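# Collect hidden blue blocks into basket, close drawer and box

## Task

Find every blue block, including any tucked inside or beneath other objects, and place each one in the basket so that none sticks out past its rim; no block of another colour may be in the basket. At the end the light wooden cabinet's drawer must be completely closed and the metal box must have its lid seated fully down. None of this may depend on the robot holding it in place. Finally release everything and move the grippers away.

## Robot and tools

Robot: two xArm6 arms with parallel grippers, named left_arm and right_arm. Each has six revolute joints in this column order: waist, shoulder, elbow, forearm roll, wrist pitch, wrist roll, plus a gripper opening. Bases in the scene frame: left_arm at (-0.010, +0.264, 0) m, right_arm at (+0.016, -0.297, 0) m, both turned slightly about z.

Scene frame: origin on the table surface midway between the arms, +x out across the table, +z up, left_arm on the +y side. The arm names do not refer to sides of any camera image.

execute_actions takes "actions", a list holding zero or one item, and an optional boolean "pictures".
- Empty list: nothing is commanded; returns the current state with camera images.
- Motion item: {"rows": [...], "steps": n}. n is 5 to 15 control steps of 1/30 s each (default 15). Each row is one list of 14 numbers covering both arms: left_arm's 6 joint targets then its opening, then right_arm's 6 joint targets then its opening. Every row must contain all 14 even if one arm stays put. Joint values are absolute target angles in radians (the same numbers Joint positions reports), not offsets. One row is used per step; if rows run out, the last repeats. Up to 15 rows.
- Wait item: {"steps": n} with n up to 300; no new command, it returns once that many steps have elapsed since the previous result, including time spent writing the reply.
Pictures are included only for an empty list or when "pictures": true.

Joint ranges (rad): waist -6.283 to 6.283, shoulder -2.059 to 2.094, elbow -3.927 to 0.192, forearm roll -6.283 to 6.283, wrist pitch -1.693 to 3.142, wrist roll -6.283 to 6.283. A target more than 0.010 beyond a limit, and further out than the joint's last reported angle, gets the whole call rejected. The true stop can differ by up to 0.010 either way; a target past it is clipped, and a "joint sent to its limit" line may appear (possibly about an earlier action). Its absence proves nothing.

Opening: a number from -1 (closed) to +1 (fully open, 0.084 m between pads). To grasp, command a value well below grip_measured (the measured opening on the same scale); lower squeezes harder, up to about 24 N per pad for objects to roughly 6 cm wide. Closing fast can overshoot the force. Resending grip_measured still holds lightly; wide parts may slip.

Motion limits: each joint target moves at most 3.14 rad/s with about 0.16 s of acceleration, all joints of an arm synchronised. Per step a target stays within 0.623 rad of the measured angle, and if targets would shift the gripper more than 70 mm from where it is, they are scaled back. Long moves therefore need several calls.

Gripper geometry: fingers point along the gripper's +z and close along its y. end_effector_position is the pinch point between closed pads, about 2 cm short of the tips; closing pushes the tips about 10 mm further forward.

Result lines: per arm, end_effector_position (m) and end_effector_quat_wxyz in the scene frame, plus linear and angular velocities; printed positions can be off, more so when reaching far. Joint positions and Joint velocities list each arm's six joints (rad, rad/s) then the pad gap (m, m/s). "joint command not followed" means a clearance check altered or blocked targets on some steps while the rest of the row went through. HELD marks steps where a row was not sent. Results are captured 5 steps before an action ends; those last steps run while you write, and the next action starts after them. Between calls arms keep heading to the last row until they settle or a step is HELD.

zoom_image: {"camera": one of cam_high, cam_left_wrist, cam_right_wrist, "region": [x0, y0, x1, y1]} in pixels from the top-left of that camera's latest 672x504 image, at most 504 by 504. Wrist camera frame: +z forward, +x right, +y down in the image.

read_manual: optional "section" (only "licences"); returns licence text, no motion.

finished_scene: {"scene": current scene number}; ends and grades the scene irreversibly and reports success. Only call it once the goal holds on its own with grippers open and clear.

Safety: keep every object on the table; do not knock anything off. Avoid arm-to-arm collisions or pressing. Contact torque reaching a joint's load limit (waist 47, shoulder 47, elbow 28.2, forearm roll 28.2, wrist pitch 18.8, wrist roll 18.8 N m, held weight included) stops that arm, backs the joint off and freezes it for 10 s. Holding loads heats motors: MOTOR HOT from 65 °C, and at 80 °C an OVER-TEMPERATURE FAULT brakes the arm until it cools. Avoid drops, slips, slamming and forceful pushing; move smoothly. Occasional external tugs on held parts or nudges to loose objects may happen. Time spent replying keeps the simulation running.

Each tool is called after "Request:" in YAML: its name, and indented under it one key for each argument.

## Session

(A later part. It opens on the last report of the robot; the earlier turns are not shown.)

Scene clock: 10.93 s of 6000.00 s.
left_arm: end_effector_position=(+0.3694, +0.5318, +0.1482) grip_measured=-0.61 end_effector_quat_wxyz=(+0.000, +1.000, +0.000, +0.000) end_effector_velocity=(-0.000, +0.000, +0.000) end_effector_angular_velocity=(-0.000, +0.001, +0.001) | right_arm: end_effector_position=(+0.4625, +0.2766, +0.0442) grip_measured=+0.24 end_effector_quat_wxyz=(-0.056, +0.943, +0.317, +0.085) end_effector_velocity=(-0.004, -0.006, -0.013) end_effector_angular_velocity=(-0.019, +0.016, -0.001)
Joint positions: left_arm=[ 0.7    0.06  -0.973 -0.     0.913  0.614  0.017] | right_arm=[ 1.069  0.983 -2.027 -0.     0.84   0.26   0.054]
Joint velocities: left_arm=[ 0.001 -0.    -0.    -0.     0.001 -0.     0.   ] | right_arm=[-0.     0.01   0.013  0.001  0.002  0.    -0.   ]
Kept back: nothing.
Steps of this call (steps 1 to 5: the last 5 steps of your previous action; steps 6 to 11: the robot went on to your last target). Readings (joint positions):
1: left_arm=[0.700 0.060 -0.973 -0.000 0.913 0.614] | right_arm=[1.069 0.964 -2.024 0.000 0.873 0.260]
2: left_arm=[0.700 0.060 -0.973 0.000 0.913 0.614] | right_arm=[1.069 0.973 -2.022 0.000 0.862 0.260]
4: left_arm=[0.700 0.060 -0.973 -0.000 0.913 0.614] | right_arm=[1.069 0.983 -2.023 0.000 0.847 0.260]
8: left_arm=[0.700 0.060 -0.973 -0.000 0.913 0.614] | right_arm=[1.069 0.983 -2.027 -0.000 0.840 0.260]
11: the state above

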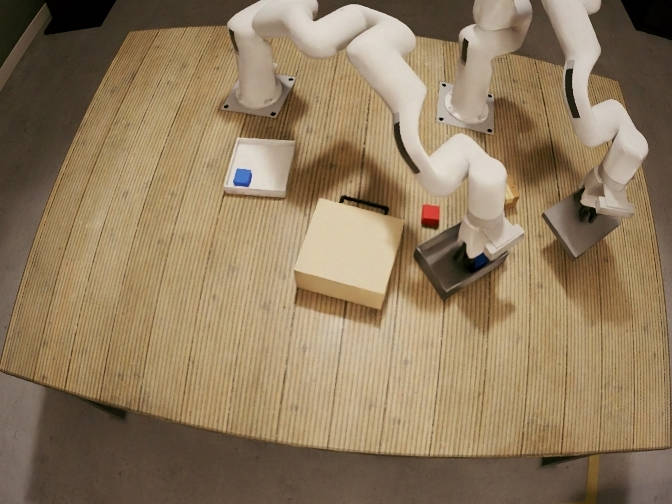

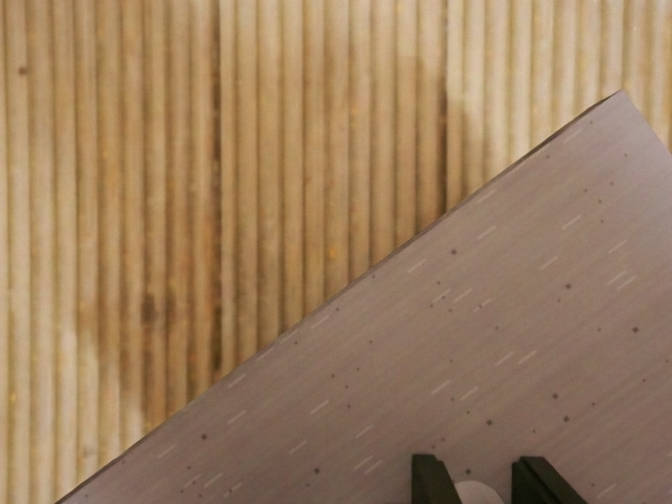

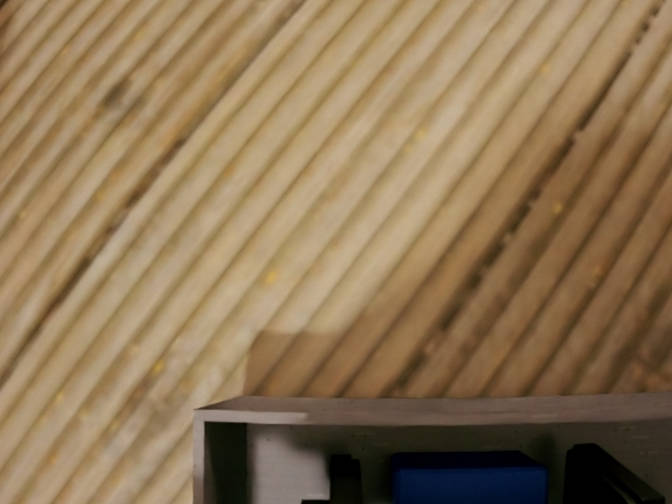

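Request:
execute_actions:
  actions:
    - {"rows":[[0.7,0.06,-0.973,0,0.913,0.614,-1,1.069,0.989,-2.0245,0,0.8355,0.26,0.25],[0.7,0.06,-0.973,0,0.913,0.614,-1,1.069,0.993,-2.024,0,0.831,0.26,0.25],[0.7,0.06,-0.973,0,0.913,0.614,-1,1.069,0.996,-2.024,0,0.828,0.26,0.25],[0.7,0.06,-0.973,0,0.913,0.614,-1,1.069,0.996,-2.024,0,0.828,0.26,0.25],[0.7,0.06,-0.973,0,0.913,0.614,-1,1.069,0.996,-2.024,0,0.828,0.26,0.1],[0.7,0.06,-0.973,0,0.913,0.614,-1,1.069,0.996,-2.024,0,0.828,0.26,-0.05],[0.7,0.06,-0.973,0,0.913,0.614,-1,1.069,0.996,-2.024,0,0.828,0.26,-0.2],[0.7,0.06,-0.973,0,0.913,0.614,-1,1.069,0.996,-2.024,0,0.828,0.26,-0.75],[0.7,0.06,-0.973,0,0.913,0.614,-1,1.069,0.996,-2.024,0,0.828,0.26,-0.75],[0.7,0.06,-0.973,0,0.913,0.614,-1,1.069,0.996,-2.024,0,0.828,0.26,-0.75],[0.7,0.06,-0.973,0,0.913,0.614,-1,1.069,0.985,-2.022,0,0.837,0.26,-0.75],[0.7,0.06,-0.973,0,0.913,0.614,-1,1.069,0.965,-2.018,0,0.853,0.26,-0.75],[0.7,0.06,-0.973,0,0.913,0.614,-1,1.069,0.94,-2.014,0,0.874,0.26,-0.75],[0.7,0.06,-0.973,0,0.913,0.614,-1,1.069,0.915,-2.01,0,0.895,0.26,-0.75],[0.7,0.06,-0.973,0,0.913,0.614,-1,1.069,0.89,-2.005,0,0.915,0.26,-0.75]],"steps":15}

Request:
execute_actions:
  actions:
    - {"rows":[[0.7,0.06,-0.973,0,0.913,0.614,-1,1.069,0.86,-1.995,0,0.935,0.26,-0.75],[0.7,0.06,-0.973,0,0.913,0.614,-1,1.069,0.83,-1.98,0,0.95,0.26,-0.75],[0.7,0.06,-0.973,0,0.913,0.614,-1,1.069,0.79,-1.95,0,0.96,0.26,-0.75],[0.7,0.06,-0.973,0,0.913,0.614,-1,1.069,0.74,-1.9,0,0.96,0.26,-0.75],[0.7,0.06,-0.973,0,0.913,0.614,-1,0.95,0.2,-1.3,0,0.9,0.28,-0.75]],"steps":15}

Request:
execute_actions:
  actions:
    - {"rows":[[0.7,0.06,-0.973,0,0.913,0.614,-1,0.75,-0.3,-0.7,0,0.8,0.28,-0.75]],"steps":10}

Request:
execute_actions:
  actions:
    - {"rows":[[0.69,0.06,-0.973,0,0.913,0.604,-1,0.471,-0.747,-0.0937,0,0.6407,0.28,-0.75],[0.67,0.06,-0.973,0,0.913,0.584,-1,0.471,-0.747,-0.0937,0,0.6407,0.28,-0.75],[0.64,0.06,-0.973,0,0.913,0.554,-1,0.471,-0.747,-0.0937,0,0.6407,0.28,-0.75],[0.031,0.06,-0.973,0,0.913,-0.055,-1,0.471,-0.747,-0.0937,0,0.6407,0.28,-0.75]],"steps":15}

Request:
execute_actions:
  actions:
    - {"steps":18}
  pictures: true

Scene clock: 12.30 s of 6000.00 s.
left_arm: end_effector_position=(+0.3694, +0.5318, +0.1482) grip_measured=-0.61 end_effector_quat_wxyz=(+0.000, +1.000, +0.000, +0.000) end_effector_velocity=(+0.000, -0.000, -0.000) end_effector_angular_velocity=(-0.001, -0.001, +0.001) | right_arm: end_effector_position=(+0.4619, +0.2756, +0.0348) grip_measured=-0.13 end_effector_quat_wxyz=(-0.055, +0.943, +0.317, +0.083) end_effector_velocity=(+0.001, +0.006, +0.009) end_effector_angular_velocity=(+0.016, -0.010, +0.002)
Joint positions: left_arm=[ 0.7    0.06  -0.973  0.     0.913  0.614  0.017] | right_arm=[ 1.069  0.996 -2.024 -0.     0.828  0.26   0.038]
Joint velocities: left_arm=[ 0.     0.001 -0.    -0.001 -0.    -0.     0.   ] | right_arm=[ 0.004 -0.007 -0.009  0.002 -0.002  0.    -0.   ]
Steps of this call (steps 1 to 30: the robot went on to your last target; step 31: nothing new was sent; steps 32 to 41: the first 10 steps of this action). Readings (joint positions):
32: left_arm=[0.700 0.060 -0.973 0.000 0.913 0.614] | right_arm=[1.069 0.985 -2.025 -0.000 0.840 0.260]
33: left_arm=[0.700 0.060 -0.973 -0.000 0.913 0.614] | right_arm=[1.069 0.986 -2.025 -0.000 0.839 0.260]
35: left_arm=[0.700 0.060 -0.973 0.000 0.913 0.614] | right_arm=[1.069 0.990 -2.025 -0.000 0.833 0.260]
39: left_arm=[0.700 0.060 -0.973 0.000 0.913 0.614] | right_arm=[1.069 0.997 -2.023 -0.000 0.829 0.260]
41: the state above

Scene clock: 12.80 s of 6000.00 s.
left_arm: end_effector_position=(+0.3694, +0.5318, +0.1482) grip_measured=-0.61 end_effector_quat_wxyz=(+0.000, +1.000, +0.000, +0.000) end_effector_velocity=(+0.000, -0.000, -0.000) end_effector_angular_velocity=(-0.000, -0.000, -0.001) | right_arm: end_effector_position=(+0.4491, +0.2205, +0.1729) grip_measured=-0.13 end_effector_quat_wxyz=(-0.058, +0.949, +0.297, +0.090) end_effector_velocity=(-0.004, -0.406, +0.254) end_effector_angular_velocity=(+0.002, +0.011, -0.432)
Joint positions: left_arm=[ 0.7    0.06  -0.973 -0.     0.913  0.614  0.017] | right_arm=[ 1.034  0.592 -1.737 -0.     0.932  0.266  0.038]
Joint velocities: left_arm=[-0.001  0.    -0.    -0.    -0.    -0.     0.   ] | right_arm=[-0.382 -1.471  1.599 -0.002 -0.122  0.052  0.   ]
Steps of this call (steps 1 to 5: the last 5 steps of your previous action; steps 6 to 15: the first 10 steps of this action). Readings (joint positions):
6: left_arm=[0.700 0.060 -0.973 -0.000 0.913 0.614] | right_arm=[1.069 0.940 -2.009 0.000 0.879 0.260]
7: left_arm=[0.700 0.060 -0.973 0.000 0.913 0.614] | right_arm=[1.069 0.915 -2.006 0.000 0.897 0.260]
9: left_arm=[0.700 0.060 -0.973 -0.000 0.913 0.614] | right_arm=[1.069 0.858 -1.992 -0.000 0.929 0.260]
13: left_arm=[0.700 0.060 -0.973 -0.000 0.913 0.614] | right_arm=[1.059 0.691 -1.844 0.000 0.942 0.262]
15: the state above

Scene clock: 13.13 s of 6000.00 s.
left_arm: end_effector_position=(+0.3694, +0.5318, +0.1482) grip_measured=-0.61 end_effector_quat_wxyz=(+0.000, +1.000, +0.000, +0.000) end_effector_velocity=(-0.000, +0.000, -0.000) end_effector_angular_velocity=(-0.001, +0.000, +0.001) | right_arm: end_effector_position=(+0.4252, +0.0845, +0.2286) grip_measured=-0.13 end_effector_quat_wxyz=(-0.055, +0.966, +0.232, +0.097) end_effector_velocity=(-0.062, -0.442, +0.069) end_effector_angular_velocity=(+0.054, -0.059, -0.505)
Joint positions: left_arm=[ 0.7    0.06  -0.973  0.     0.913  0.614  0.017] | right_arm=[ 0.91   0.127 -1.229 -0.     0.879  0.278  0.038]
Joint velocities: left_arm=[ 0.001 -0.     0.    -0.001  0.001  0.    -0.   ] | right_arm=[-0.502 -1.275  1.437 -0.002 -0.243  0.004  0.   ]
Steps of this call (steps 1 to 5: the last 5 steps of your previous action; steps 6 to 10: the first 5 steps of this action). Readings (joint positions):
6: left_arm=[0.700 0.060 -0.973 -0.000 0.913 0.614] | right_arm=[0.971 0.303 -1.416 -0.000 0.909 0.276]
7: left_arm=[0.700 0.060 -0.973 0.000 0.913 0.614] | right_arm=[0.960 0.259 -1.368 -0.000 0.904 0.277]
9: left_arm=[0.700 0.060 -0.973 0.000 0.913 0.614] | right_arm=[0.928 0.170 -1.276 0.000 0.887 0.278]
10: the state above

Scene clock: 13.63 s of 6000.00 s.
left_arm: end_effector_position=(+0.4194, +0.4416, +0.1483) grip_measured=-0.61 end_effector_quat_wxyz=(-0.000, +1.000, +0.001, +0.000) end_effector_velocity=(+0.185, -0.450, -0.001) end_effector_angular_velocity=(-0.001, +0.002, -0.010) | right_arm: end_effector_position=(+0.3548, -0.1253, +0.1886) grip_measured=-0.13 end_effector_quat_wxyz=(-0.043, +0.988, +0.093, +0.111) end_effector_velocity=(-0.229, -0.339, -0.245) end_effector_angular_velocity=(-0.074, +0.148, -0.525)
Joint positions: left_arm=[ 0.478  0.06  -0.973 -0.     0.913  0.391  0.017] | right_arm=[ 0.628 -0.464 -0.504 -0.     0.729  0.28   0.038]
Joint velocities: left_arm=[-1.047 -0.     0.001  0.     0.001 -1.037 -0.   ] | right_arm=[-0.523 -0.935  1.391  0.001 -0.29   0.001  0.   ]
Steps of this call (steps 1 to 5: the last 5 steps of your previous action; steps 6 to 15: the first 10 steps of this action). Readings (joint positions):
6: left_arm=[0.700 0.060 -0.973 0.000 0.913 0.614] | right_arm=[0.818 -0.117 -0.924 -0.000 0.834 0.279]
7: left_arm=[0.698 0.060 -0.973 0.000 0.913 0.611] | right_arm=[0.801 -0.159 -0.875 0.000 0.825 0.279]
9: left_arm=[0.680 0.060 -0.973 0.000 0.913 0.590] | right_arm=[0.749 -0.248 -0.786 0.000 0.797 0.279]
13: left_arm=[0.548 0.060 -0.973 0.000 0.913 0.460] | right_arm=[0.663 -0.402 -0.598 -0.000 0.748 0.280]
15: the state above

Scene clock: 14.23 s of 6000.00 s.
left_arm: end_effector_position=(+0.4537, +0.2398, +0.1482) grip_measured=-0.61 end_effector_quat_wxyz=(-0.000, +1.000, +0.001, -0.000) end_effector_velocity=(+0.002, +0.002, +0.001) end_effector_angular_velocity=(+0.000, -0.005, +0.019) | right_arm: end_effector_position=(+0.2806, -0.2115, +0.1109) grip_measured=-0.13 end_effector_quat_wxyz=(-0.029, +0.995, +0.016, +0.096) end_effector_velocity=(-0.007, -0.003, -0.007) end_effector_angular_velocity=(-0.005, +0.016, -0.003)
Joint positions: left_arm=[ 0.034  0.06  -0.973  0.     0.913 -0.054  0.017] | right_arm=[ 0.472 -0.746 -0.096 -0.     0.64   0.28   0.038]
Joint velocities: left_arm=[ 0.003 -0.    -0.002  0.001 -0.002 -0.016 -0.   ] | right_arm=[-0.003 -0.003  0.019 -0.     0.001 -0.    -0.   ]
Kept back: nothing.
Steps of this call (steps 1 to 5: the last 5 steps of your previous action; steps 6 to 18: the robot went on to your last target). Readings (joint positions):
1: left_arm=[0.443 0.060 -0.973 -0.000 0.913 0.356] | right_arm=[0.611 -0.495 -0.458 0.000 0.719 0.280]
2: left_arm=[0.407 0.060 -0.973 -0.000 0.913 0.321] | right_arm=[0.593 -0.527 -0.412 0.000 0.709 0.280]
4: left_arm=[0.336 0.060 -0.973 -0.000 0.913 0.251] | right_arm=[0.558 -0.591 -0.319 0.000 0.689 0.280]
8: left_arm=[0.195 0.060 -0.973 -0.000 0.913 0.110] | right_arm=[0.491 -0.711 -0.143 0.000 0.653 0.280]
18: the state above

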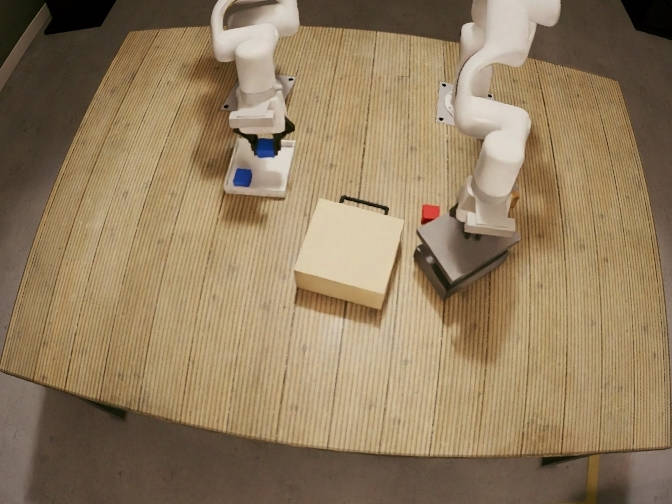

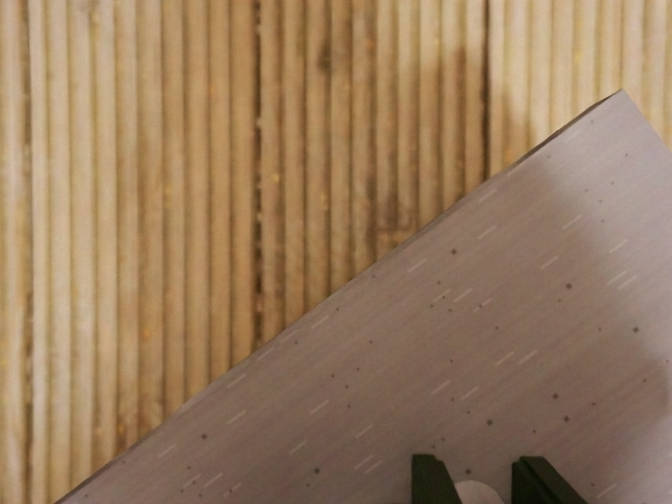

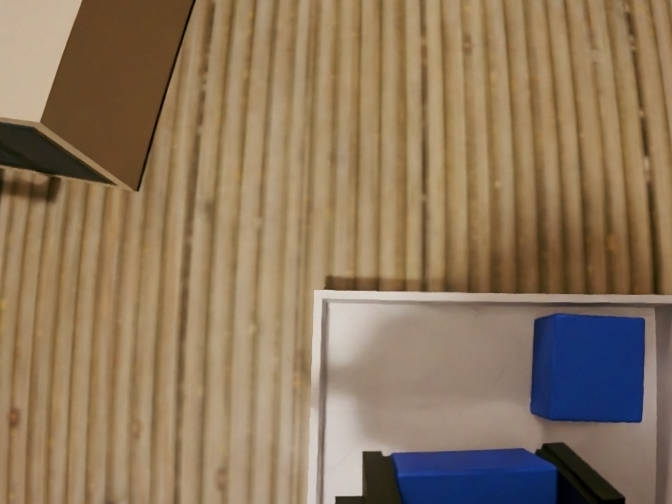

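Request:
execute_actions:
  actions: []

Scene clock: 16.10 s of 6000.00 s.
left_arm: end_effector_position=(+0.4537, +0.2385, +0.1482) grip_measured=-0.61 end_effector_quat_wxyz=(+0.000, +1.000, +0.000, -0.000) end_effector_velocity=(-0.000, +0.001, -0.000) end_effector_angular_velocity=(+0.000, +0.000, +0.001) | right_arm: end_effector_position=(+0.2798, -0.2119, +0.1100) grip_measured=-0.13 end_effector_quat_wxyz=(-0.029, +0.995, +0.015, +0.096) end_effector_velocity=(+0.000, +0.000, +0.000) end_effector_angular_velocity=(+0.000, -0.001, -0.000)
Joint positions: left_arm=[ 0.031  0.06  -0.973  0.     0.913 -0.055  0.017] | right_arm=[ 0.471 -0.747 -0.094 -0.     0.641  0.28   0.038]
Joint velocities: left_arm=[ 0.002 -0.     0.     0.    -0.     0.     0.   ] | right_arm=[-0.     0.001 -0.     0.    -0.001  0.    -0.   ]
Kept back: nothing.
Steps of this call (steps 1 to 15: the robot went on to your last target; steps 16 to 56: nothing new was sent). Readings (joint positions):
1: left_arm=[0.034 0.060 -0.973 0.000 0.913 -0.054] | right_arm=[0.472 -0.746 -0.096 -0.000 0.641 0.280]
2: left_arm=[0.034 0.060 -0.973 0.000 0.913 -0.054] | right_arm=[0.471 -0.746 -0.095 -0.000 0.641 0.280]
4: left_arm=[0.033 0.060 -0.973 0.000 0.913 -0.055] | right_arm=[0.471 -0.747 -0.095 -0.000 0.641 0.280]
8: left_arm=[0.032 0.060 -0.973 0.000 0.913 -0.055] | right_arm=[0.471 -0.747 -0.094 -0.000 0.641 0.280]
56: the state above
All arms were judged still, so your last target was given up. Only a new action makes them travel on or press farther. Fingers that are still opening or closing keep moving.

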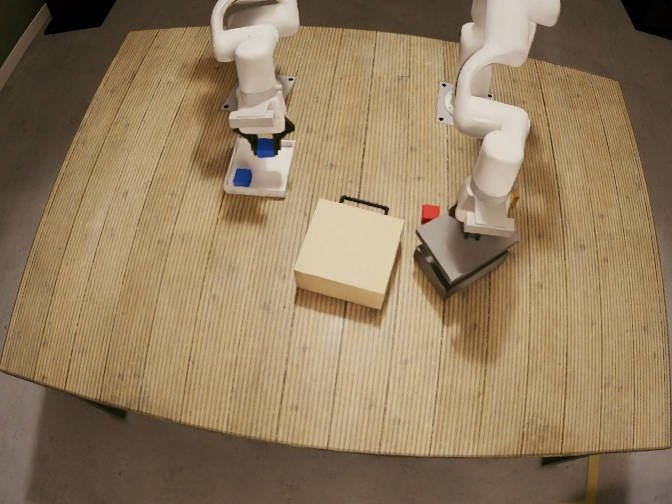

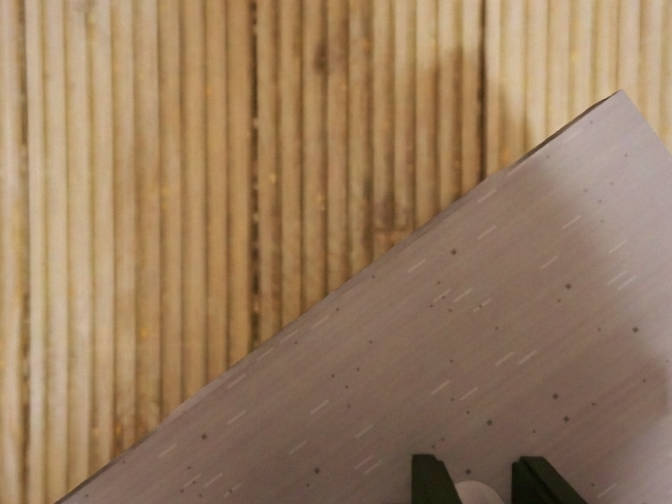

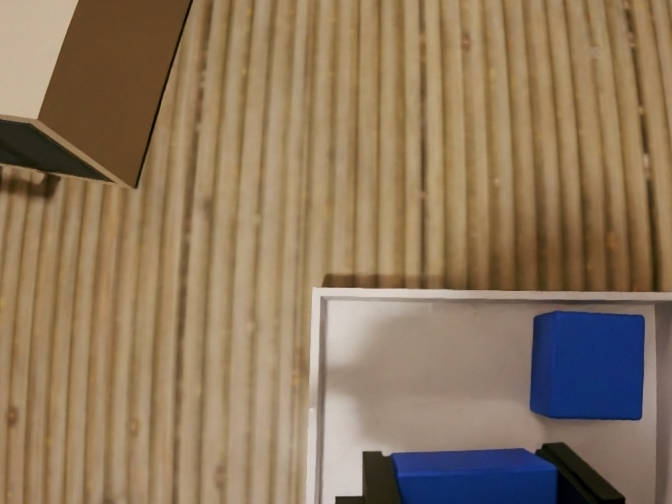

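Request:
execute_actions:
  actions:
    - {"rows":[[0.031,0.067,-0.968,0,0.901,-0.055,-1,0.471,-0.72,-0.086,0,0.606,0.28,-0.75],[0.031,0.08,-0.959,0,0.879,-0.055,-1,0.471,-0.69,-0.076,0,0.566,0.28,-0.75],[0.031,0.095,-0.949,0,0.854,-0.055,-1,0.471,-0.66,-0.067,0,0.527,0.28,-0.75],[0.031,0.11,-0.94,0,0.83,-0.055,-1,0.471,-0.63,-0.059,0,0.489,0.28,-0.75],[0.031,0.12,-0.9345,0,0.8145,-0.055,-1,0.471,-0.5987,-0.0513,0,0.45,0.28,-0.75],[0.031,0.128,-0.93,0,0.802,-0.055,-1,0.471,-0.57,-0.047,0,0.417,0.28,-0.75],[0.031,0.136,-0.926,0,0.79,-0.055,-1,0.471,-0.54,-0.043,0,0.383,0.28,-0.75],[0.031,0.143,-0.922,0,0.779,-0.055,-1,0.471,-0.51,-0.04,0,0.35,0.28,-0.75],[0.031,0.148,-0.92,0,0.772,-0.055,-1,0.471,-0.485,-0.038,0,0.323,0.28,-0.75],[0.031,0.152,-0.918,0,0.766,-0.055,-1,0.471,-0.463,-0.0365,0,0.2995,0.28,-0.75],[0.031,0.156,-0.9165,0,0.7605,-0.055,-1,0.471,-0.445,-0.0355,0,0.2805,0.28,-0.75],[0.031,0.156,-0.9165,0,0.7605,-0.055,-1,0.471,-0.43,-0.035,0,0.265,0.28,-0.75],[0.031,0.156,-0.9165,0,0.7605,-0.055,-1,0.471,-0.417,-0.0343,0,0.2513,0.28,-0.75]],"steps":15}

Request:
execute_actions:
  actions:
    - {"rows":[[0.031,0.159,-0.915,0,0.756,-0.055,-1,0.471,-0.417,-0.0343,0,0.2513,0.28,-0.75],[0.031,0.162,-0.914,0,0.752,-0.055,-1,0.471,-0.417,-0.0343,0,0.2513,0.28,-0.75],[0.031,0.165,-0.913,0,0.748,-0.055,-1,0.471,-0.417,-0.0343,0,0.2513,0.28,-0.75],[0.031,0.168,-0.9116,0,0.7436,-0.055,-1,0.471,-0.417,-0.0343,0,0.2513,0.28,-0.75],[0.031,0.171,-0.9104,0,0.7394,-0.055,-1,0.471,-0.417,-0.0343,0,0.2513,0.28,-0.3],[0.031,0.174,-0.909,0,0.735,-0.055,-1,0.471,-0.417,-0.0343,0,0.2513,0.28,0.08],[0.031,0.177,-0.908,0,0.731,-0.055,-1,0.471,-0.417,-0.0343,0,0.2513,0.28,0.08],[0.031,0.18,-0.907,0,0.727,-0.055,-1,0.471,-0.417,-0.0343,0,0.2513,0.28,0.08],[0.031,0.1825,-0.906,0,0.7235,-0.055,-1,0.471,-0.417,-0.0343,0,0.2513,0.28,0.08],[0.031,0.1845,-0.905,0,0.7205,-0.055,-1,0.471,-0.417,-0.0343,0,0.2513,0.28,0.08]],"steps":15}

Request:
execute_actions:
  actions:
    - {"rows":[[0.031,0.1845,-0.905,0,0.7205,-0.055,-1,0.471,-0.46,-0.0365,0,0.2965,0.28,0.08],[0.031,0.1845,-0.905,0,0.7205,-0.055,-1,0.471,-0.51,-0.04,0,0.35,0.28,0.08],[0.031,0.1845,-0.905,0,0.7205,-0.055,-1,0.471,-0.57,-0.047,0,0.417,0.28,0.08],[0.031,0.1845,-0.905,0,0.7205,-0.055,-1,0.471,-0.63,-0.059,0,0.489,0.28,0.08],[0.031,0.1845,-0.905,0,0.7205,-0.055,-1,0.471,-0.69,-0.076,0,0.566,0.28,0.08],[0.031,0.1845,-0.905,0,0.7205,-0.055,-1,0.471,-0.747,-0.0937,0,0.6407,0.28,0.08]],"steps":10}
  pictures: true

Scene clock: 17.03 s of 6000.00 s.
left_arm: end_effector_position=(+0.4523, +0.2385, +0.1016) grip_measured=-0.61 end_effector_quat_wxyz=(-0.000, +1.000, +0.000, -0.003) end_effector_velocity=(+0.001, -0.000, -0.114) end_effector_angular_velocity=(+0.000, -0.009, -0.002) | right_arm: end_effector_position=(+0.2791, -0.2121, +0.0647) grip_measured=-0.13 end_effector_quat_wxyz=(-0.029, +0.995, +0.015, +0.094) end_effector_velocity=(-0.002, -0.001, -0.164) end_effector_angular_velocity=(-0.002, +0.006, -0.000)
Joint positions: left_arm=[ 0.031  0.139 -0.923  0.     0.791 -0.055  0.017] | right_arm=[ 0.471 -0.547 -0.044  0.     0.394  0.28   0.038]
Joint velocities: left_arm=[-0.001  0.214  0.105  0.001 -0.327  0.     0.   ] | right_arm=[-0.     0.882  0.112 -0.    -0.987  0.    -0.   ]
Steps of this call (steps 1 to 18: nothing new was sent; steps 19 to 28: the first 10 steps of this action). Readings (joint positions):
19: left_arm=[0.031 0.060 -0.973 -0.000 0.913 -0.055] | right_arm=[0.471 -0.747 -0.094 -0.000 0.641 0.280]
20: left_arm=[0.031 0.061 -0.972 -0.000 0.910 -0.055] | right_arm=[0.471 -0.744 -0.093 -0.000 0.635 0.280]
22: left_arm=[0.031 0.072 -0.965 -0.000 0.887 -0.055] | right_arm=[0.471 -0.715 -0.086 -0.000 0.595 0.280]
26: left_arm=[0.031 0.121 -0.933 0.000 0.817 -0.055] | right_arm=[0.471 -0.606 -0.054 0.000 0.463 0.280]
28: the state above

Scene clock: 17.53 s of 6000.00 s.
left_arm: end_effector_position=(+0.4539, +0.2385, +0.0822) grip_measured=-0.61 end_effector_quat_wxyz=(-0.000, +1.000, +0.000, -0.000) end_effector_velocity=(-0.002, +0.000, -0.042) end_effector_angular_velocity=(+0.000, +0.004, -0.000) | right_arm: end_effector_position=(+0.2801, -0.2118, +0.0433) grip_measured=+0.07 end_effector_quat_wxyz=(-0.029, +0.995, +0.015, +0.096) end_effector_velocity=(-0.002, -0.001, -0.002) end_effector_angular_velocity=(-0.002, +0.005, -0.000)
Joint positions: left_arm=[ 0.031  0.178 -0.907  0.     0.73  -0.055  0.017] | right_arm=[ 0.471 -0.418 -0.035 -0.     0.251  0.28   0.047]
Joint velocities: left_arm=[-0.     0.085  0.032 -0.    -0.112  0.    -0.   ] | right_arm=[-0.     0.004  0.003  0.    -0.002  0.     0.001]
Steps of this call (steps 1 to 5: the last 5 steps of your previous action; steps 6 to 15: the first 10 steps of this action). Readings (joint positions):
6: left_arm=[0.031 0.155 -0.917 -0.000 0.762 -0.055] | right_arm=[0.471 -0.425 -0.034 0.000 0.262 0.280]
7: left_arm=[0.031 0.156 -0.917 -0.000 0.760 -0.055] | right_arm=[0.471 -0.421 -0.034 0.000 0.257 0.280]
9: left_arm=[0.031 0.160 -0.916 -0.000 0.753 -0.055] | right_arm=[0.471 -0.419 -0.035 -0.000 0.253 0.280]
13: left_arm=[0.031 0.172 -0.910 0.000 0.738 -0.055] | right_arm=[0.471 -0.418 -0.035 -0.000 0.252 0.280]
15: the state above

Scene clock: 17.87 s of 6000.00 s.
left_arm: end_effector_position=(+0.4541, +0.2384, +0.0794) grip_measured=-0.61 end_effector_quat_wxyz=(+0.000, +1.000, +0.000, +0.000) end_effector_velocity=(-0.001, +0.000, -0.001) end_effector_angular_velocity=(+0.000, +0.004, +0.001) | right_arm: end_effector_position=(+0.2782, -0.2124, +0.0562) grip_measured=+0.07 end_effector_quat_wxyz=(-0.028, +0.995, +0.015, +0.092) end_effector_velocity=(+0.015, +0.005, +0.228) end_effector_angular_velocity=(+0.009, -0.027, +0.001)
Joint positions: left_arm=[ 0.031  0.184 -0.905 -0.     0.72  -0.055  0.017] | right_arm=[ 0.471 -0.502 -0.039  0.     0.347  0.28   0.047]
Joint velocities: left_arm=[ 0.     0.001  0.002  0.     0.001 -0.001 -0.   ] | right_arm=[ 0.001 -1.248 -0.142  0.001  1.362 -0.     0.   ]
Steps of this call (steps 1 to 5: the last 5 steps of your previous action; steps 6 to 10: the first 5 steps of this action). Readings (joint positions):
6: left_arm=[0.031 0.184 -0.905 -0.000 0.721 -0.055] | right_arm=[0.471 -0.417 -0.034 -0.000 0.252 0.280]
7: left_arm=[0.031 0.184 -0.905 -0.000 0.721 -0.055] | right_arm=[0.471 -0.421 -0.034 0.000 0.257 0.280]
9: left_arm=[0.031 0.184 -0.905 -0.000 0.720 -0.055] | right_arm=[0.471 -0.464 -0.035 0.000 0.306 0.280]
10: the state above

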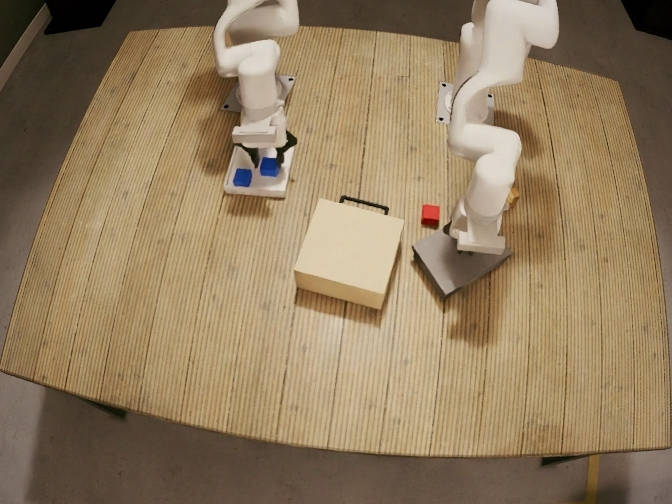

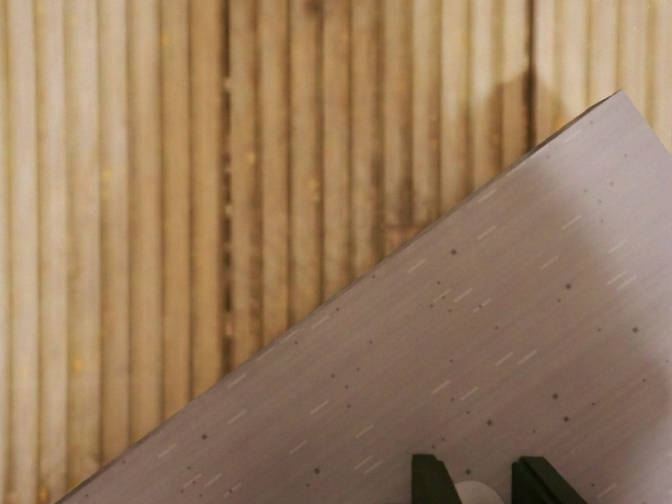

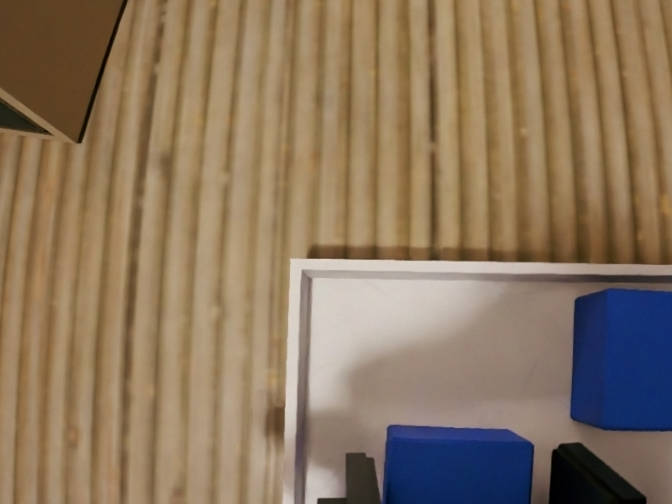

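Request:
execute_actions:
  actions:
    - {"rows":[[0.031,0.1845,-0.905,0,0.7205,-0.055,-0.3,0.5,-0.7,-0.2,0,0.72,0.2,-0.1],[0.031,0.1845,-0.905,0,0.7205,-0.055,-0.3,0.55,-0.62,-0.3,0,0.78,0.1,-0.3],[0.031,0.1845,-0.905,0,0.7205,-0.055,-0.3,0.6,-0.52,-0.42,0,0.83,-0.05,-0.45],[0.031,0.1845,-0.905,0,0.7205,-0.055,-0.3,0.8686,0.077,-1.0613,0,0.9843,-0.692,-0.45],[0.031,0.1845,-0.905,0,0.7205,-0.055,-0.3,0.8686,0.077,-1.0613,0,0.9843,-0.692,-0.45],[0.031,0.167,-0.912,0,0.745,-0.055,-0.3,0.8686,0.077,-1.0613,0,0.9843,-0.692,-0.45],[0.031,0.143,-0.922,0,0.779,-0.055,-0.3,0.8686,0.077,-1.0613,0,0.9843,-0.692,-0.45],[0.031,0.12,-0.9345,0,0.8145,-0.055,-0.3,0.8686,0.077,-1.0613,0,0.9843,-0.692,-0.45],[0.031,0.095,-0.949,0,0.854,-0.055,-0.3,0.8686,0.077,-1.0613,0,0.9843,-0.692,-0.45],[0.031,0.067,-0.968,0,0.901,-0.055,-0.3,0.8686,0.077,-1.0613,0,0.9843,-0.692,-0.45],[0.031,0.067,-0.968,0,0.901,-0.055,-0.3,0.8686,0.077,-1.0613,0,0.9843,-0.692,-0.45],[0.031,0.067,-0.968,0,0.901,-0.055,-0.3,0.8686,0.077,-1.0613,0,0.9843,-0.692,-0.45],[0.3147,-0.6148,-0.358,0,0.9728,-0.187,0.8,0.8686,0.077,-1.0613,0,0.9843,-0.692,-0.45]],"steps":15}

Request:
execute_actions:
  actions:
    - {"steps":24}
  pictures: true

Scene clock: 18.73 s of 6000.00 s.
left_arm: end_effector_position=(+0.4522, +0.2385, +0.0993) grip_measured=-0.32 end_effector_quat_wxyz=(-0.000, +1.000, +0.000, -0.004) end_effector_velocity=(+0.024, -0.001, +0.326) end_effector_angular_velocity=(-0.003, -0.057, -0.001) | right_arm: end_effector_position=(+0.3170, -0.1334, +0.1489) grip_measured=-0.47 end_effector_quat_wxyz=(-0.007, +0.957, +0.290, +0.032) end_effector_velocity=(+0.189, +0.371, +0.077) end_effector_angular_velocity=(-0.314, +0.353, +2.316)
Joint positions: left_arm=[ 0.031  0.144 -0.922  0.     0.786 -0.055  0.03 ] | right_arm=[ 0.657 -0.414 -0.48  -0.     0.827 -0.091  0.024]
Joint velocities: left_arm=[-0.    -0.588 -0.316  0.001  0.847  0.     0.   ] | right_arm=[ 0.687  1.591 -1.639  0.     0.508 -1.633 -0.   ]
Steps of this call (steps 1 to 5: the last 5 steps of your previous action; steps 6 to 16: the robot went on to your last target; steps 17 to 26: the first 10 steps of this action). Readings (joint positions):
17: left_arm=[0.031 0.184 -0.905 -0.000 0.720 -0.055] | right_arm=[0.471 -0.746 -0.093 0.000 0.641 0.280]
18: left_arm=[0.031 0.184 -0.905 0.000 0.720 -0.055] | right_arm=[0.472 -0.744 -0.097 0.000 0.645 0.276]
20: left_arm=[0.031 0.184 -0.906 -0.000 0.720 -0.055] | right_arm=[0.487 -0.719 -0.143 0.000 0.684 0.233]
24: left_arm=[0.031 0.175 -0.908 0.000 0.739 -0.055] | right_arm=[0.604 -0.525 -0.372 -0.000 0.789 0.020]
26: the state above

Scene clock: 19.53 s of 6000.00 s.
left_arm: end_effector_position=(+0.2653, +0.3277, +0.1502) grip_measured=+0.80 end_effector_quat_wxyz=(+0.000, +0.979, +0.206, +0.000) end_effector_velocity=(+0.000, +0.001, +0.002) end_effector_angular_velocity=(+0.003, -0.009, +0.007) | right_arm: end_effector_position=(+0.3798, +0.0149, +0.1702) grip_measured=-0.47 end_effector_quat_wxyz=(+0.000, +0.765, +0.644, +0.000) end_effector_velocity=(+0.000, +0.002, -0.000) end_effector_angular_velocity=(+0.000, +0.000, +0.004)
Joint positions: left_arm=[ 0.313 -0.612 -0.361 -0.     0.972 -0.187  0.077] | right_arm=[ 0.868  0.076 -1.061 -0.     0.984 -0.692  0.024]
Joint velocities: left_arm=[ 0.002 -0.012  0.005  0.001 -0.003 -0.005 -0.   ] | right_arm=[ 0.003  0.005 -0.005  0.     0.    -0.001 -0.   ]
Kept back: nothing.
Steps of this call (steps 1 to 5: the last 5 steps of your previous action; steps 6 to 24: the robot went on to your last target). Readings (joint positions):
1: left_arm=[0.031 0.123 -0.934 0.000 0.816 -0.055] | right_arm=[0.679 -0.363 -0.535 -0.000 0.843 -0.145]
2: left_arm=[0.031 0.101 -0.948 -0.000 0.848 -0.055] | right_arm=[0.698 -0.317 -0.588 -0.000 0.857 -0.199]
4: left_arm=[0.033 0.066 -0.965 -0.000 0.883 -0.056] | right_arm=[0.735 -0.232 -0.693 -0.000 0.885 -0.307]
8: left_arm=[0.095 -0.073 -0.827 0.000 0.903 -0.085] | right_arm=[0.810 -0.058 -0.900 -0.000 0.941 -0.523]
24: the state above

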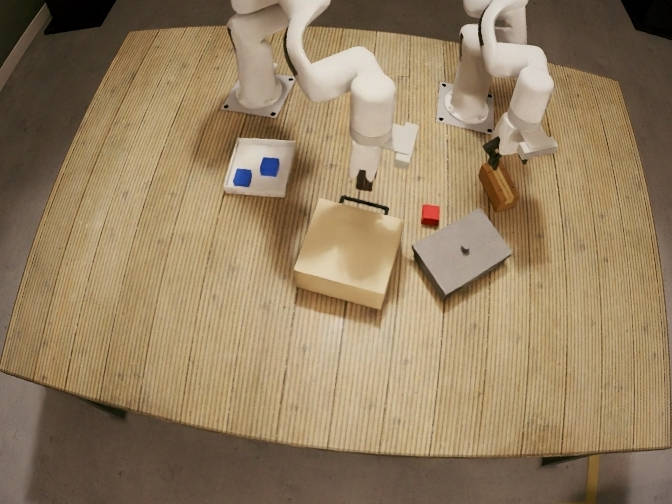

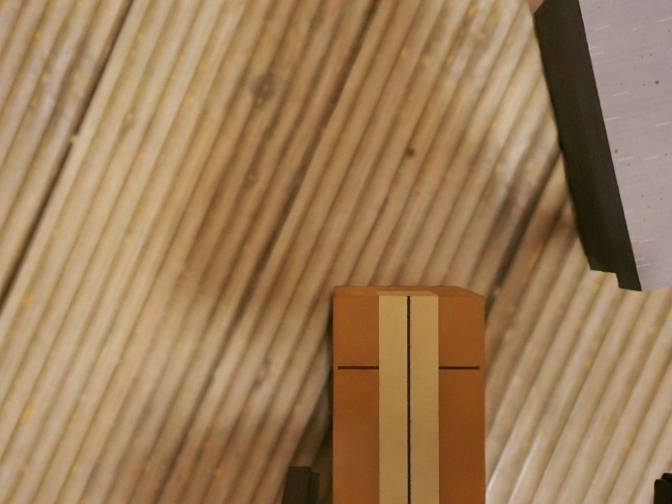

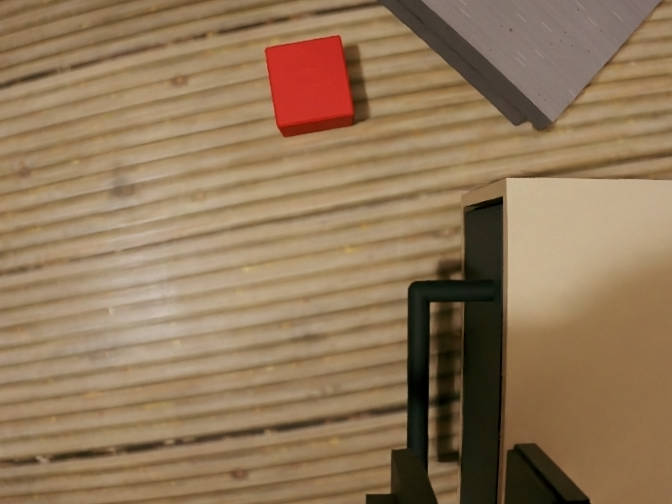

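Request:
execute_actions:
  actions:
    - {"rows":[[0.32,-0.595,-0.34,0,0.935,-0.18,0.8,0.8686,0.091,-1.047,0,0.956,-0.692,-0.45],[0.327,-0.573,-0.322,0,0.895,-0.174,0.8,0.8686,0.105,-1.034,0,0.929,-0.692,-0.45],[0.334,-0.55,-0.305,0,0.855,-0.168,0.8,0.8686,0.12,-1.021,0,0.901,-0.692,-0.45],[0.334,-0.526,-0.289,0,0.815,-0.168,0.8,0.8686,0.135,-1.009,0,0.874,-0.692,-0.45],[0.334,-0.5,-0.2736,0,0.7737,-0.168,0.8,0.8686,0.15,-0.997,0,0.847,-0.692,-0.45],[0.334,-0.473,-0.263,0,0.736,-0.168,0.8,0.8686,0.164,-0.9895,0,0.8255,-0.692,-0.45],[0.334,-0.446,-0.254,0,0.70,-0.168,0.8,0.8686,0.179,-0.982,0,0.803,-0.692,-0.45],[0.334,-0.418,-0.245,0,0.663,-0.168,0.8,0.8686,0.1945,-0.975,0,0.7805,-0.692,-0.45],[0.334,-0.393,-0.239,0,0.632,-0.168,0.8,0.8686,0.207,-0.97,0,0.763,-0.692,-0.45],[0.334,-0.37,-0.234,0,0.604,-0.168,0.8,0.8686,0.219,-0.9655,0,0.7465,-0.692,-0.45],[0.334,-0.35,-0.23,0,0.58,-0.168,0.8,0.8686,0.23,-0.962,0,0.732,-0.692,-0.45],[0.334,-0.333,-0.2275,0,0.5605,-0.168,0.8,0.8686,0.239,-0.959,0,0.72,-0.692,-0.45],[0.334,-0.3206,-0.2258,0,0.5464,-0.168,0.8,0.8686,0.2448,-0.9573,0,0.7125,-0.692,-0.45]],"steps":15}

Request:
execute_actions:
  actions:
    - {"rows":[[0.334,-0.3206,-0.2258,0,0.5464,-0.168,0.65,0.8686,0.2448,-0.9573,0,0.7125,-0.692,-0.5],[0.334,-0.3206,-0.2258,0,0.5464,-0.168,0.5,0.8686,0.2448,-0.9573,0,0.7125,-0.692,-0.58],[0.334,-0.3206,-0.2258,0,0.5464,-0.168,0.38,0.8686,0.2448,-0.9573,0,0.7125,-0.692,-0.66],[0.334,-0.3206,-0.2258,0,0.5464,-0.168,0.25,0.8686,0.2448,-0.9573,0,0.7125,-0.692,-0.74],[0.334,-0.3206,-0.2258,0,0.5464,-0.168,0.1,0.8686,0.2448,-0.9573,0,0.7125,-0.692,-0.82],[0.334,-0.3206,-0.2258,0,0.5464,-0.168,-0.2,0.8686,0.2448,-0.9573,0,0.7125,-0.692,-0.9]],"steps":13}
  pictures: true

Scene clock: 20.70 s of 6000.00 s.
left_arm: end_effector_position=(+0.2617, +0.3328, +0.0852) grip_measured=+0.80 end_effector_quat_wxyz=(+0.000, +0.978, +0.207, -0.002) end_effector_velocity=(-0.004, -0.001, -0.246) end_effector_angular_velocity=(-0.002, +0.006, -0.003) | right_arm: end_effector_position=(+0.3788, +0.0143, +0.1021) grip_measured=-0.47 end_effector_quat_wxyz=(+0.000, +0.765, +0.644, -0.003) end_effector_velocity=(+0.000, +0.000, -0.241) end_effector_angular_velocity=(+0.001, -0.001, +0.001)
Joint positions: left_arm=[ 0.334 -0.452 -0.257  0.     0.713 -0.168  0.077] | right_arm=[ 0.869  0.181 -0.981  0.     0.805 -0.692  0.024]
Joint velocities: left_arm=[ 0.002  0.807  0.283 -0.    -1.084  0.005 -0.   ] | right_arm=[ 0.     0.44   0.21  -0.    -0.652 -0.     0.   ]
Steps of this call (steps 1 to 25: the robot went on to your last target; steps 26 to 35: the first 10 steps of this action). Readings (joint positions):
26: left_arm=[0.315 -0.615 -0.358 -0.000 0.973 -0.187] | right_arm=[0.869 0.077 -1.061 -0.000 0.984 -0.692]
27: left_arm=[0.315 -0.613 -0.356 -0.000 0.967 -0.186] | right_arm=[0.869 0.078 -1.060 -0.000 0.979 -0.692]
29: left_arm=[0.322 -0.592 -0.340 -0.000 0.925 -0.179] | right_arm=[0.869 0.093 -1.047 -0.000 0.946 -0.692]
33: left_arm=[0.333 -0.505 -0.280 0.000 0.787 -0.169] | right_arm=[0.869 0.151 -0.998 0.000 0.851 -0.692]
35: the state above

Scene clock: 21.13 s of 6000.00 s.
left_arm: end_effector_position=(+0.2630, +0.3332, +0.0507) grip_measured=+0.29 end_effector_quat_wxyz=(-0.000, +0.978, +0.207, +0.001) end_effector_velocity=(-0.000, +0.000, -0.001) end_effector_angular_velocity=(+0.001, -0.001, +0.001) | right_arm: end_effector_position=(+0.3799, +0.0156, +0.0708) grip_measured=-0.81 end_effector_quat_wxyz=(-0.000, +0.765, +0.644, +0.001) end_effector_velocity=(+0.000, -0.000, -0.001) end_effector_angular_velocity=(-0.000, -0.000, -0.000)
Joint positions: left_arm=[ 0.334 -0.322 -0.227 -0.     0.547 -0.168  0.056] | right_arm=[ 0.869  0.244 -0.958  0.     0.713 -0.692  0.008]
Joint velocities: left_arm=[ 0.001  0.003  0.001  0.001 -0.006 -0.001  0.   ] | right_arm=[-0.001  0.002 -0.    -0.001 -0.002  0.    -0.   ]
Steps of this call (steps 1 to 5: the last 5 steps of your previous action; steps 6 to 13: the first 8 steps of this action). Readings (joint positions):
6: left_arm=[0.334 -0.329 -0.226 0.000 0.560 -0.168] | right_arm=[0.869 0.242 -0.957 0.000 0.719 -0.692]
7: left_arm=[0.334 -0.324 -0.226 0.000 0.554 -0.168] | right_arm=[0.869 0.244 -0.957 0.000 0.716 -0.692]
9: left_arm=[0.334 -0.322 -0.227 0.000 0.549 -0.168] | right_arm=[0.869 0.244 -0.958 -0.000 0.714 -0.692]
13: the state above

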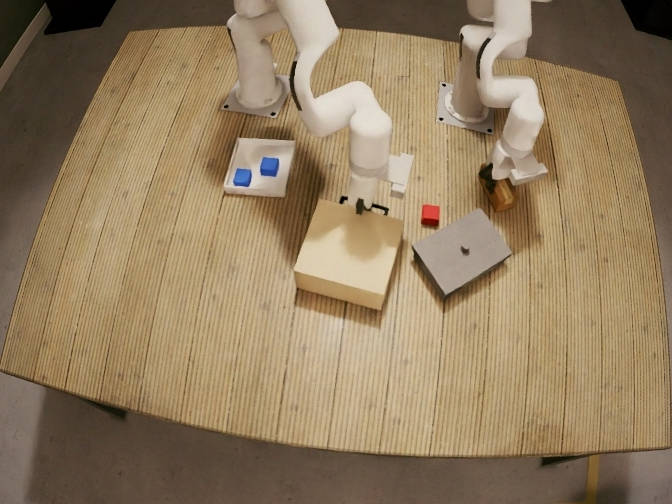

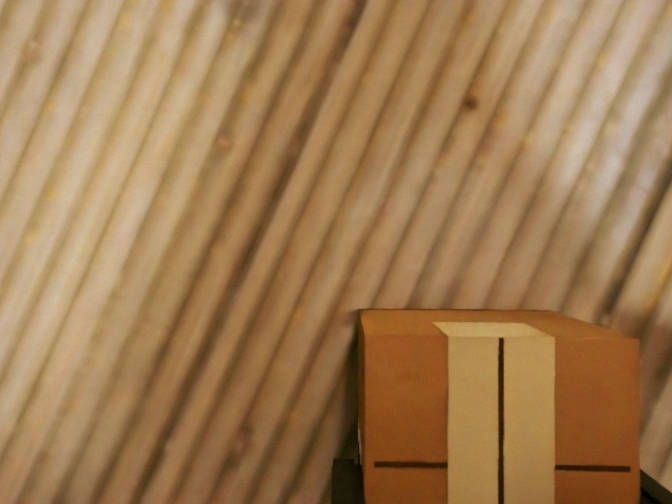

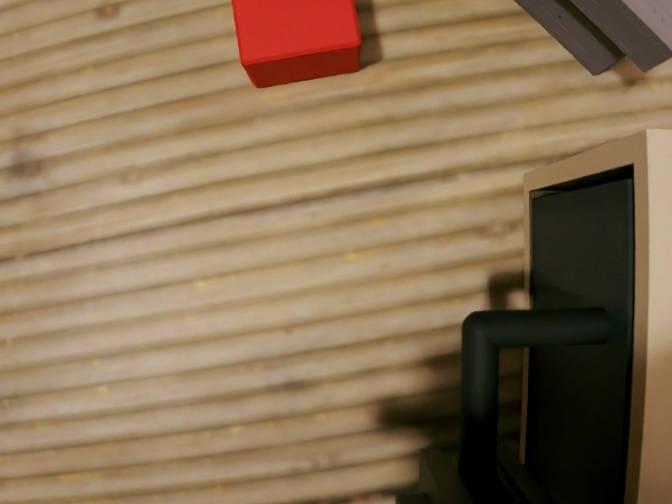

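Request:
execute_actions:
  actions:
    - {"rows":[[0.334,-0.333,-0.2275,0,0.5605,-0.168,-0.2,0.872,0.241,-0.952,0,0.711,-0.6886,-0.9],[0.334,-0.35,-0.23,0,0.58,-0.168,-0.2,0.8767,0.2358,-0.9445,0,0.7087,-0.6839,-0.9],[0.334,-0.37,-0.234,0,0.604,-0.168,-0.2,0.8849,0.2269,-0.9319,0,0.705,-0.6757,-0.9],[0.334,-0.393,-0.239,0,0.632,-0.168,-0.2,0.8932,0.2181,-0.9195,0,0.7014,-0.6674,-0.9],[0.334,-0.418,-0.245,0,0.663,-0.168,-0.2,0.9016,0.2094,-0.9073,0,0.6979,-0.659,-0.9],[0.334,-0.446,-0.254,0,0.70,-0.168,-0.2,0.9101,0.2008,-0.8952,0,0.6944,-0.6505,-0.9],[0.334,-0.473,-0.263,0,0.736,-0.168,-0.2,0.9188,0.1922,-0.8833,0,0.6911,-0.6418,-0.9],[0.334,-0.5,-0.2736,0,0.7737,-0.168,-0.2,0.9275,0.1838,-0.8717,0,0.6879,-0.6331,-0.9],[0.334,-0.526,-0.289,0,0.815,-0.168,-0.2,0.9364,0.1754,-0.8602,0,0.6848,-0.6242,-0.9],[0.334,-0.54,-0.298,0,0.838,-0.168,-0.2,0.9454,0.1672,-0.8488,0,0.6816,-0.6152,-0.9],[0.345,-0.54,-0.298,0,0.838,-0.168,-0.2,0.9545,0.159,-0.8377,0,0.6787,-0.6061,-0.9],[0.38,-0.54,-0.298,0,0.838,-0.168,-0.2,0.9637,0.1509,-0.8267,0,0.6758,-0.5969,-0.9],[0.43,-0.54,-0.298,0,0.838,-0.168,-0.2,0.9731,0.1429,-0.816,0,0.6731,-0.5875,-0.9],[0.48,-0.54,-0.298,0,0.838,-0.168,-0.2,0.9825,0.135,-0.8054,0,0.6704,-0.5781,-0.9],[0.53,-0.54,-0.298,0,0.838,-0.168,-0.2,0.9921,0.1272,-0.795,0,0.6678,-0.5685,-0.9]],"steps":15}

Request:
execute_actions:
  actions:
    - {"rows":[[0.58,-0.54,-0.298,0,0.838,-0.168,-0.2,1.0018,0.1195,-0.7848,0,0.6653,-0.5588,-0.9],[0.63,-0.54,-0.298,0,0.838,-0.168,-0.2,1.0116,0.1118,-0.7747,0,0.6629,-0.549,-0.9],[0.68,-0.526,-0.289,0,0.815,-0.168,-0.2,1.0215,0.1043,-0.7649,0,0.6606,-0.5391,-0.9],[0.73,-0.5,-0.2736,0,0.7737,-0.168,-0.2,1.0315,0.0968,-0.7552,0,0.6584,-0.5291,-0.9],[0.77,-0.473,-0.263,0,0.736,-0.168,-0.2,1.0416,0.0895,-0.7457,0,0.6562,-0.519,-0.9],[0.8,-0.446,-0.254,0,0.70,-0.168,-0.2,1.0519,0.0822,-0.7364,0,0.6542,-0.5087,-0.9],[0.82,-0.418,-0.245,0,0.663,-0.168,-0.2,1.057,0.0786,-0.7318,0,0.6532,-0.5036,-0.9],[0.82,-0.393,-0.239,0,0.632,-0.168,-0.2,1.057,0.0786,-0.7318,0,0.6532,-0.5036,-0.9],[0.82,-0.37,-0.234,0,0.604,-0.168,-0.2,1.057,0.0786,-0.7318,0,0.6532,-0.5036,-0.9],[0.82,-0.352,-0.23,0,0.582,-0.168,-0.2,1.057,0.0786,-0.7318,0,0.6532,-0.5036,-0.9],[0.82,-0.34,-0.2285,0,0.5685,-0.168,-0.2,1.057,0.0786,-0.7318,0,0.6532,-0.5036,-0.9],[0.82,-0.33,-0.227,0,0.557,-0.168,-0.2,1.057,0.0786,-0.7318,0,0.6532,-0.5036,-0.5],[0.82,-0.324,-0.2262,0,0.5502,-0.168,-0.2,1.057,0.0786,-0.7318,0,0.6532,-0.5036,-0.45]],"steps":15}
  pictures: true

Scene clock: 22.57 s of 6000.00 s.
left_arm: end_effector_position=(+0.2620, +0.3329, +0.0896) grip_measured=+0.29 end_effector_quat_wxyz=(+0.000, +0.978, +0.207, -0.001) end_effector_velocity=(+0.016, +0.004, +0.248) end_effector_angular_velocity=(+0.009, -0.035, +0.001) | right_arm: end_effector_position=(+0.3492, +0.0206, +0.0701) grip_measured=-0.81 end_effector_quat_wxyz=(+0.000, +0.765, +0.644, +0.000) end_effector_velocity=(-0.151, +0.026, -0.000) end_effector_angular_velocity=(-0.003, +0.005, +0.006)
Joint positions: left_arm=[ 0.334 -0.467 -0.262  0.     0.731 -0.168  0.056] | right_arm=[ 0.921  0.19  -0.88  -0.     0.69  -0.639  0.008]
Joint velocities: left_arm=[ 0.001 -0.759 -0.311  0.     1.033  0.     0.   ] | right_arm=[ 0.267 -0.255  0.352  0.001 -0.091  0.26  -0.   ]
Steps of this call (steps 1 to 5: the last 5 steps of your previous action; steps 6 to 15: the robot went on to your last target; steps 16 to 33: nothing new was sent; steps 34 to 43: the first 10 steps of this action). Readings (joint positions):
34: left_arm=[0.334 -0.321 -0.226 0.000 0.546 -0.168] | right_arm=[0.869 0.245 -0.957 0.000 0.712 -0.692]
35: left_arm=[0.334 -0.323 -0.226 -0.000 0.550 -0.168] | right_arm=[0.869 0.244 -0.956 -0.000 0.712 -0.691]
37: left_arm=[0.334 -0.339 -0.225 0.000 0.573 -0.168] | right_arm=[0.874 0.238 -0.947 -0.001 0.708 -0.685]
41: left_arm=[0.334 -0.417 -0.244 0.000 0.666 -0.168] | right_arm=[0.903 0.207 -0.904 -0.000 0.696 -0.656]
43: the state above

Scene clock: 23.07 s of 6000.00 s.
left_arm: end_effector_position=(+0.2026, +0.4472, +0.0784) grip_measured=+0.29 end_effector_quat_wxyz=(+0.000, +0.905, +0.425, -0.001) end_effector_velocity=(-0.127, +0.084, -0.269) end_effector_angular_velocity=(-0.077, +0.089, +0.522) | right_arm: end_effector_position=(+0.2800, +0.0321, +0.0698) grip_measured=-0.81 end_effector_quat_wxyz=(+0.000, +0.764, +0.645, -0.001) end_effector_velocity=(-0.033, +0.004, -0.000) end_effector_angular_velocity=(-0.000, -0.000, -0.005)
Joint positions: left_arm=[ 0.796 -0.429 -0.25  -0.     0.681 -0.168  0.056] | right_arm=[ 1.054  0.081 -0.734 -0.     0.654 -0.508  0.008]
Joint velocities: left_arm=[ 0.521  0.858  0.303 -0.    -1.043 -0.     0.   ] | right_arm=[ 0.068 -0.049  0.065 -0.001 -0.016  0.074  0.   ]
Steps of this call (steps 1 to 5: the last 5 steps of your previous action; steps 6 to 15: the first 10 steps of this action). Readings (joint positions):
6: left_arm=[0.425 -0.539 -0.298 -0.000 0.834 -0.168] | right_arm=[0.976 0.141 -0.813 -0.000 0.672 -0.585]
7: left_arm=[0.467 -0.539 -0.297 -0.000 0.836 -0.168] | right_arm=[0.985 0.133 -0.803 -0.000 0.670 -0.575]
9: left_arm=[0.558 -0.538 -0.296 0.000 0.836 -0.168] | right_arm=[1.005 0.118 -0.782 -0.000 0.665 -0.556]
13: left_arm=[0.740 -0.487 -0.273 0.000 0.754 -0.168] | right_arm=[1.044 0.088 -0.744 -0.000 0.656 -0.517]
15: the state above

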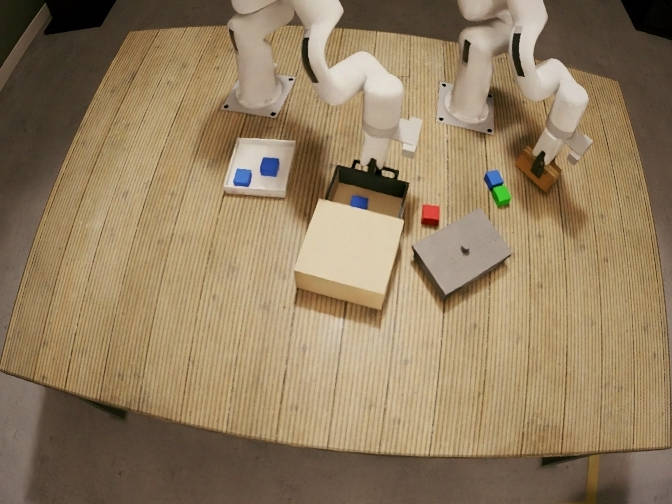

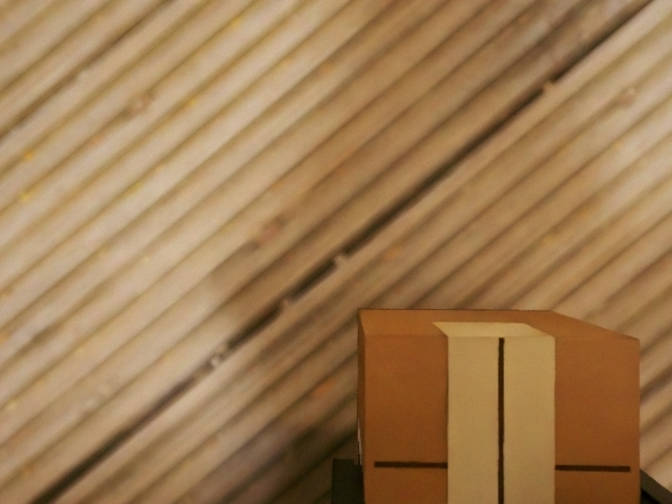

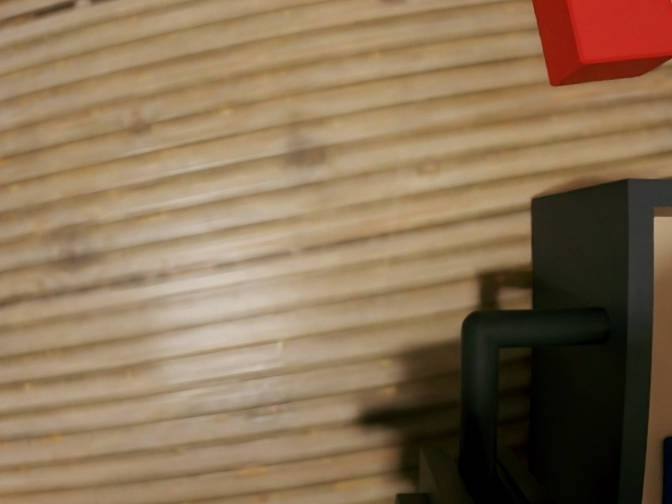

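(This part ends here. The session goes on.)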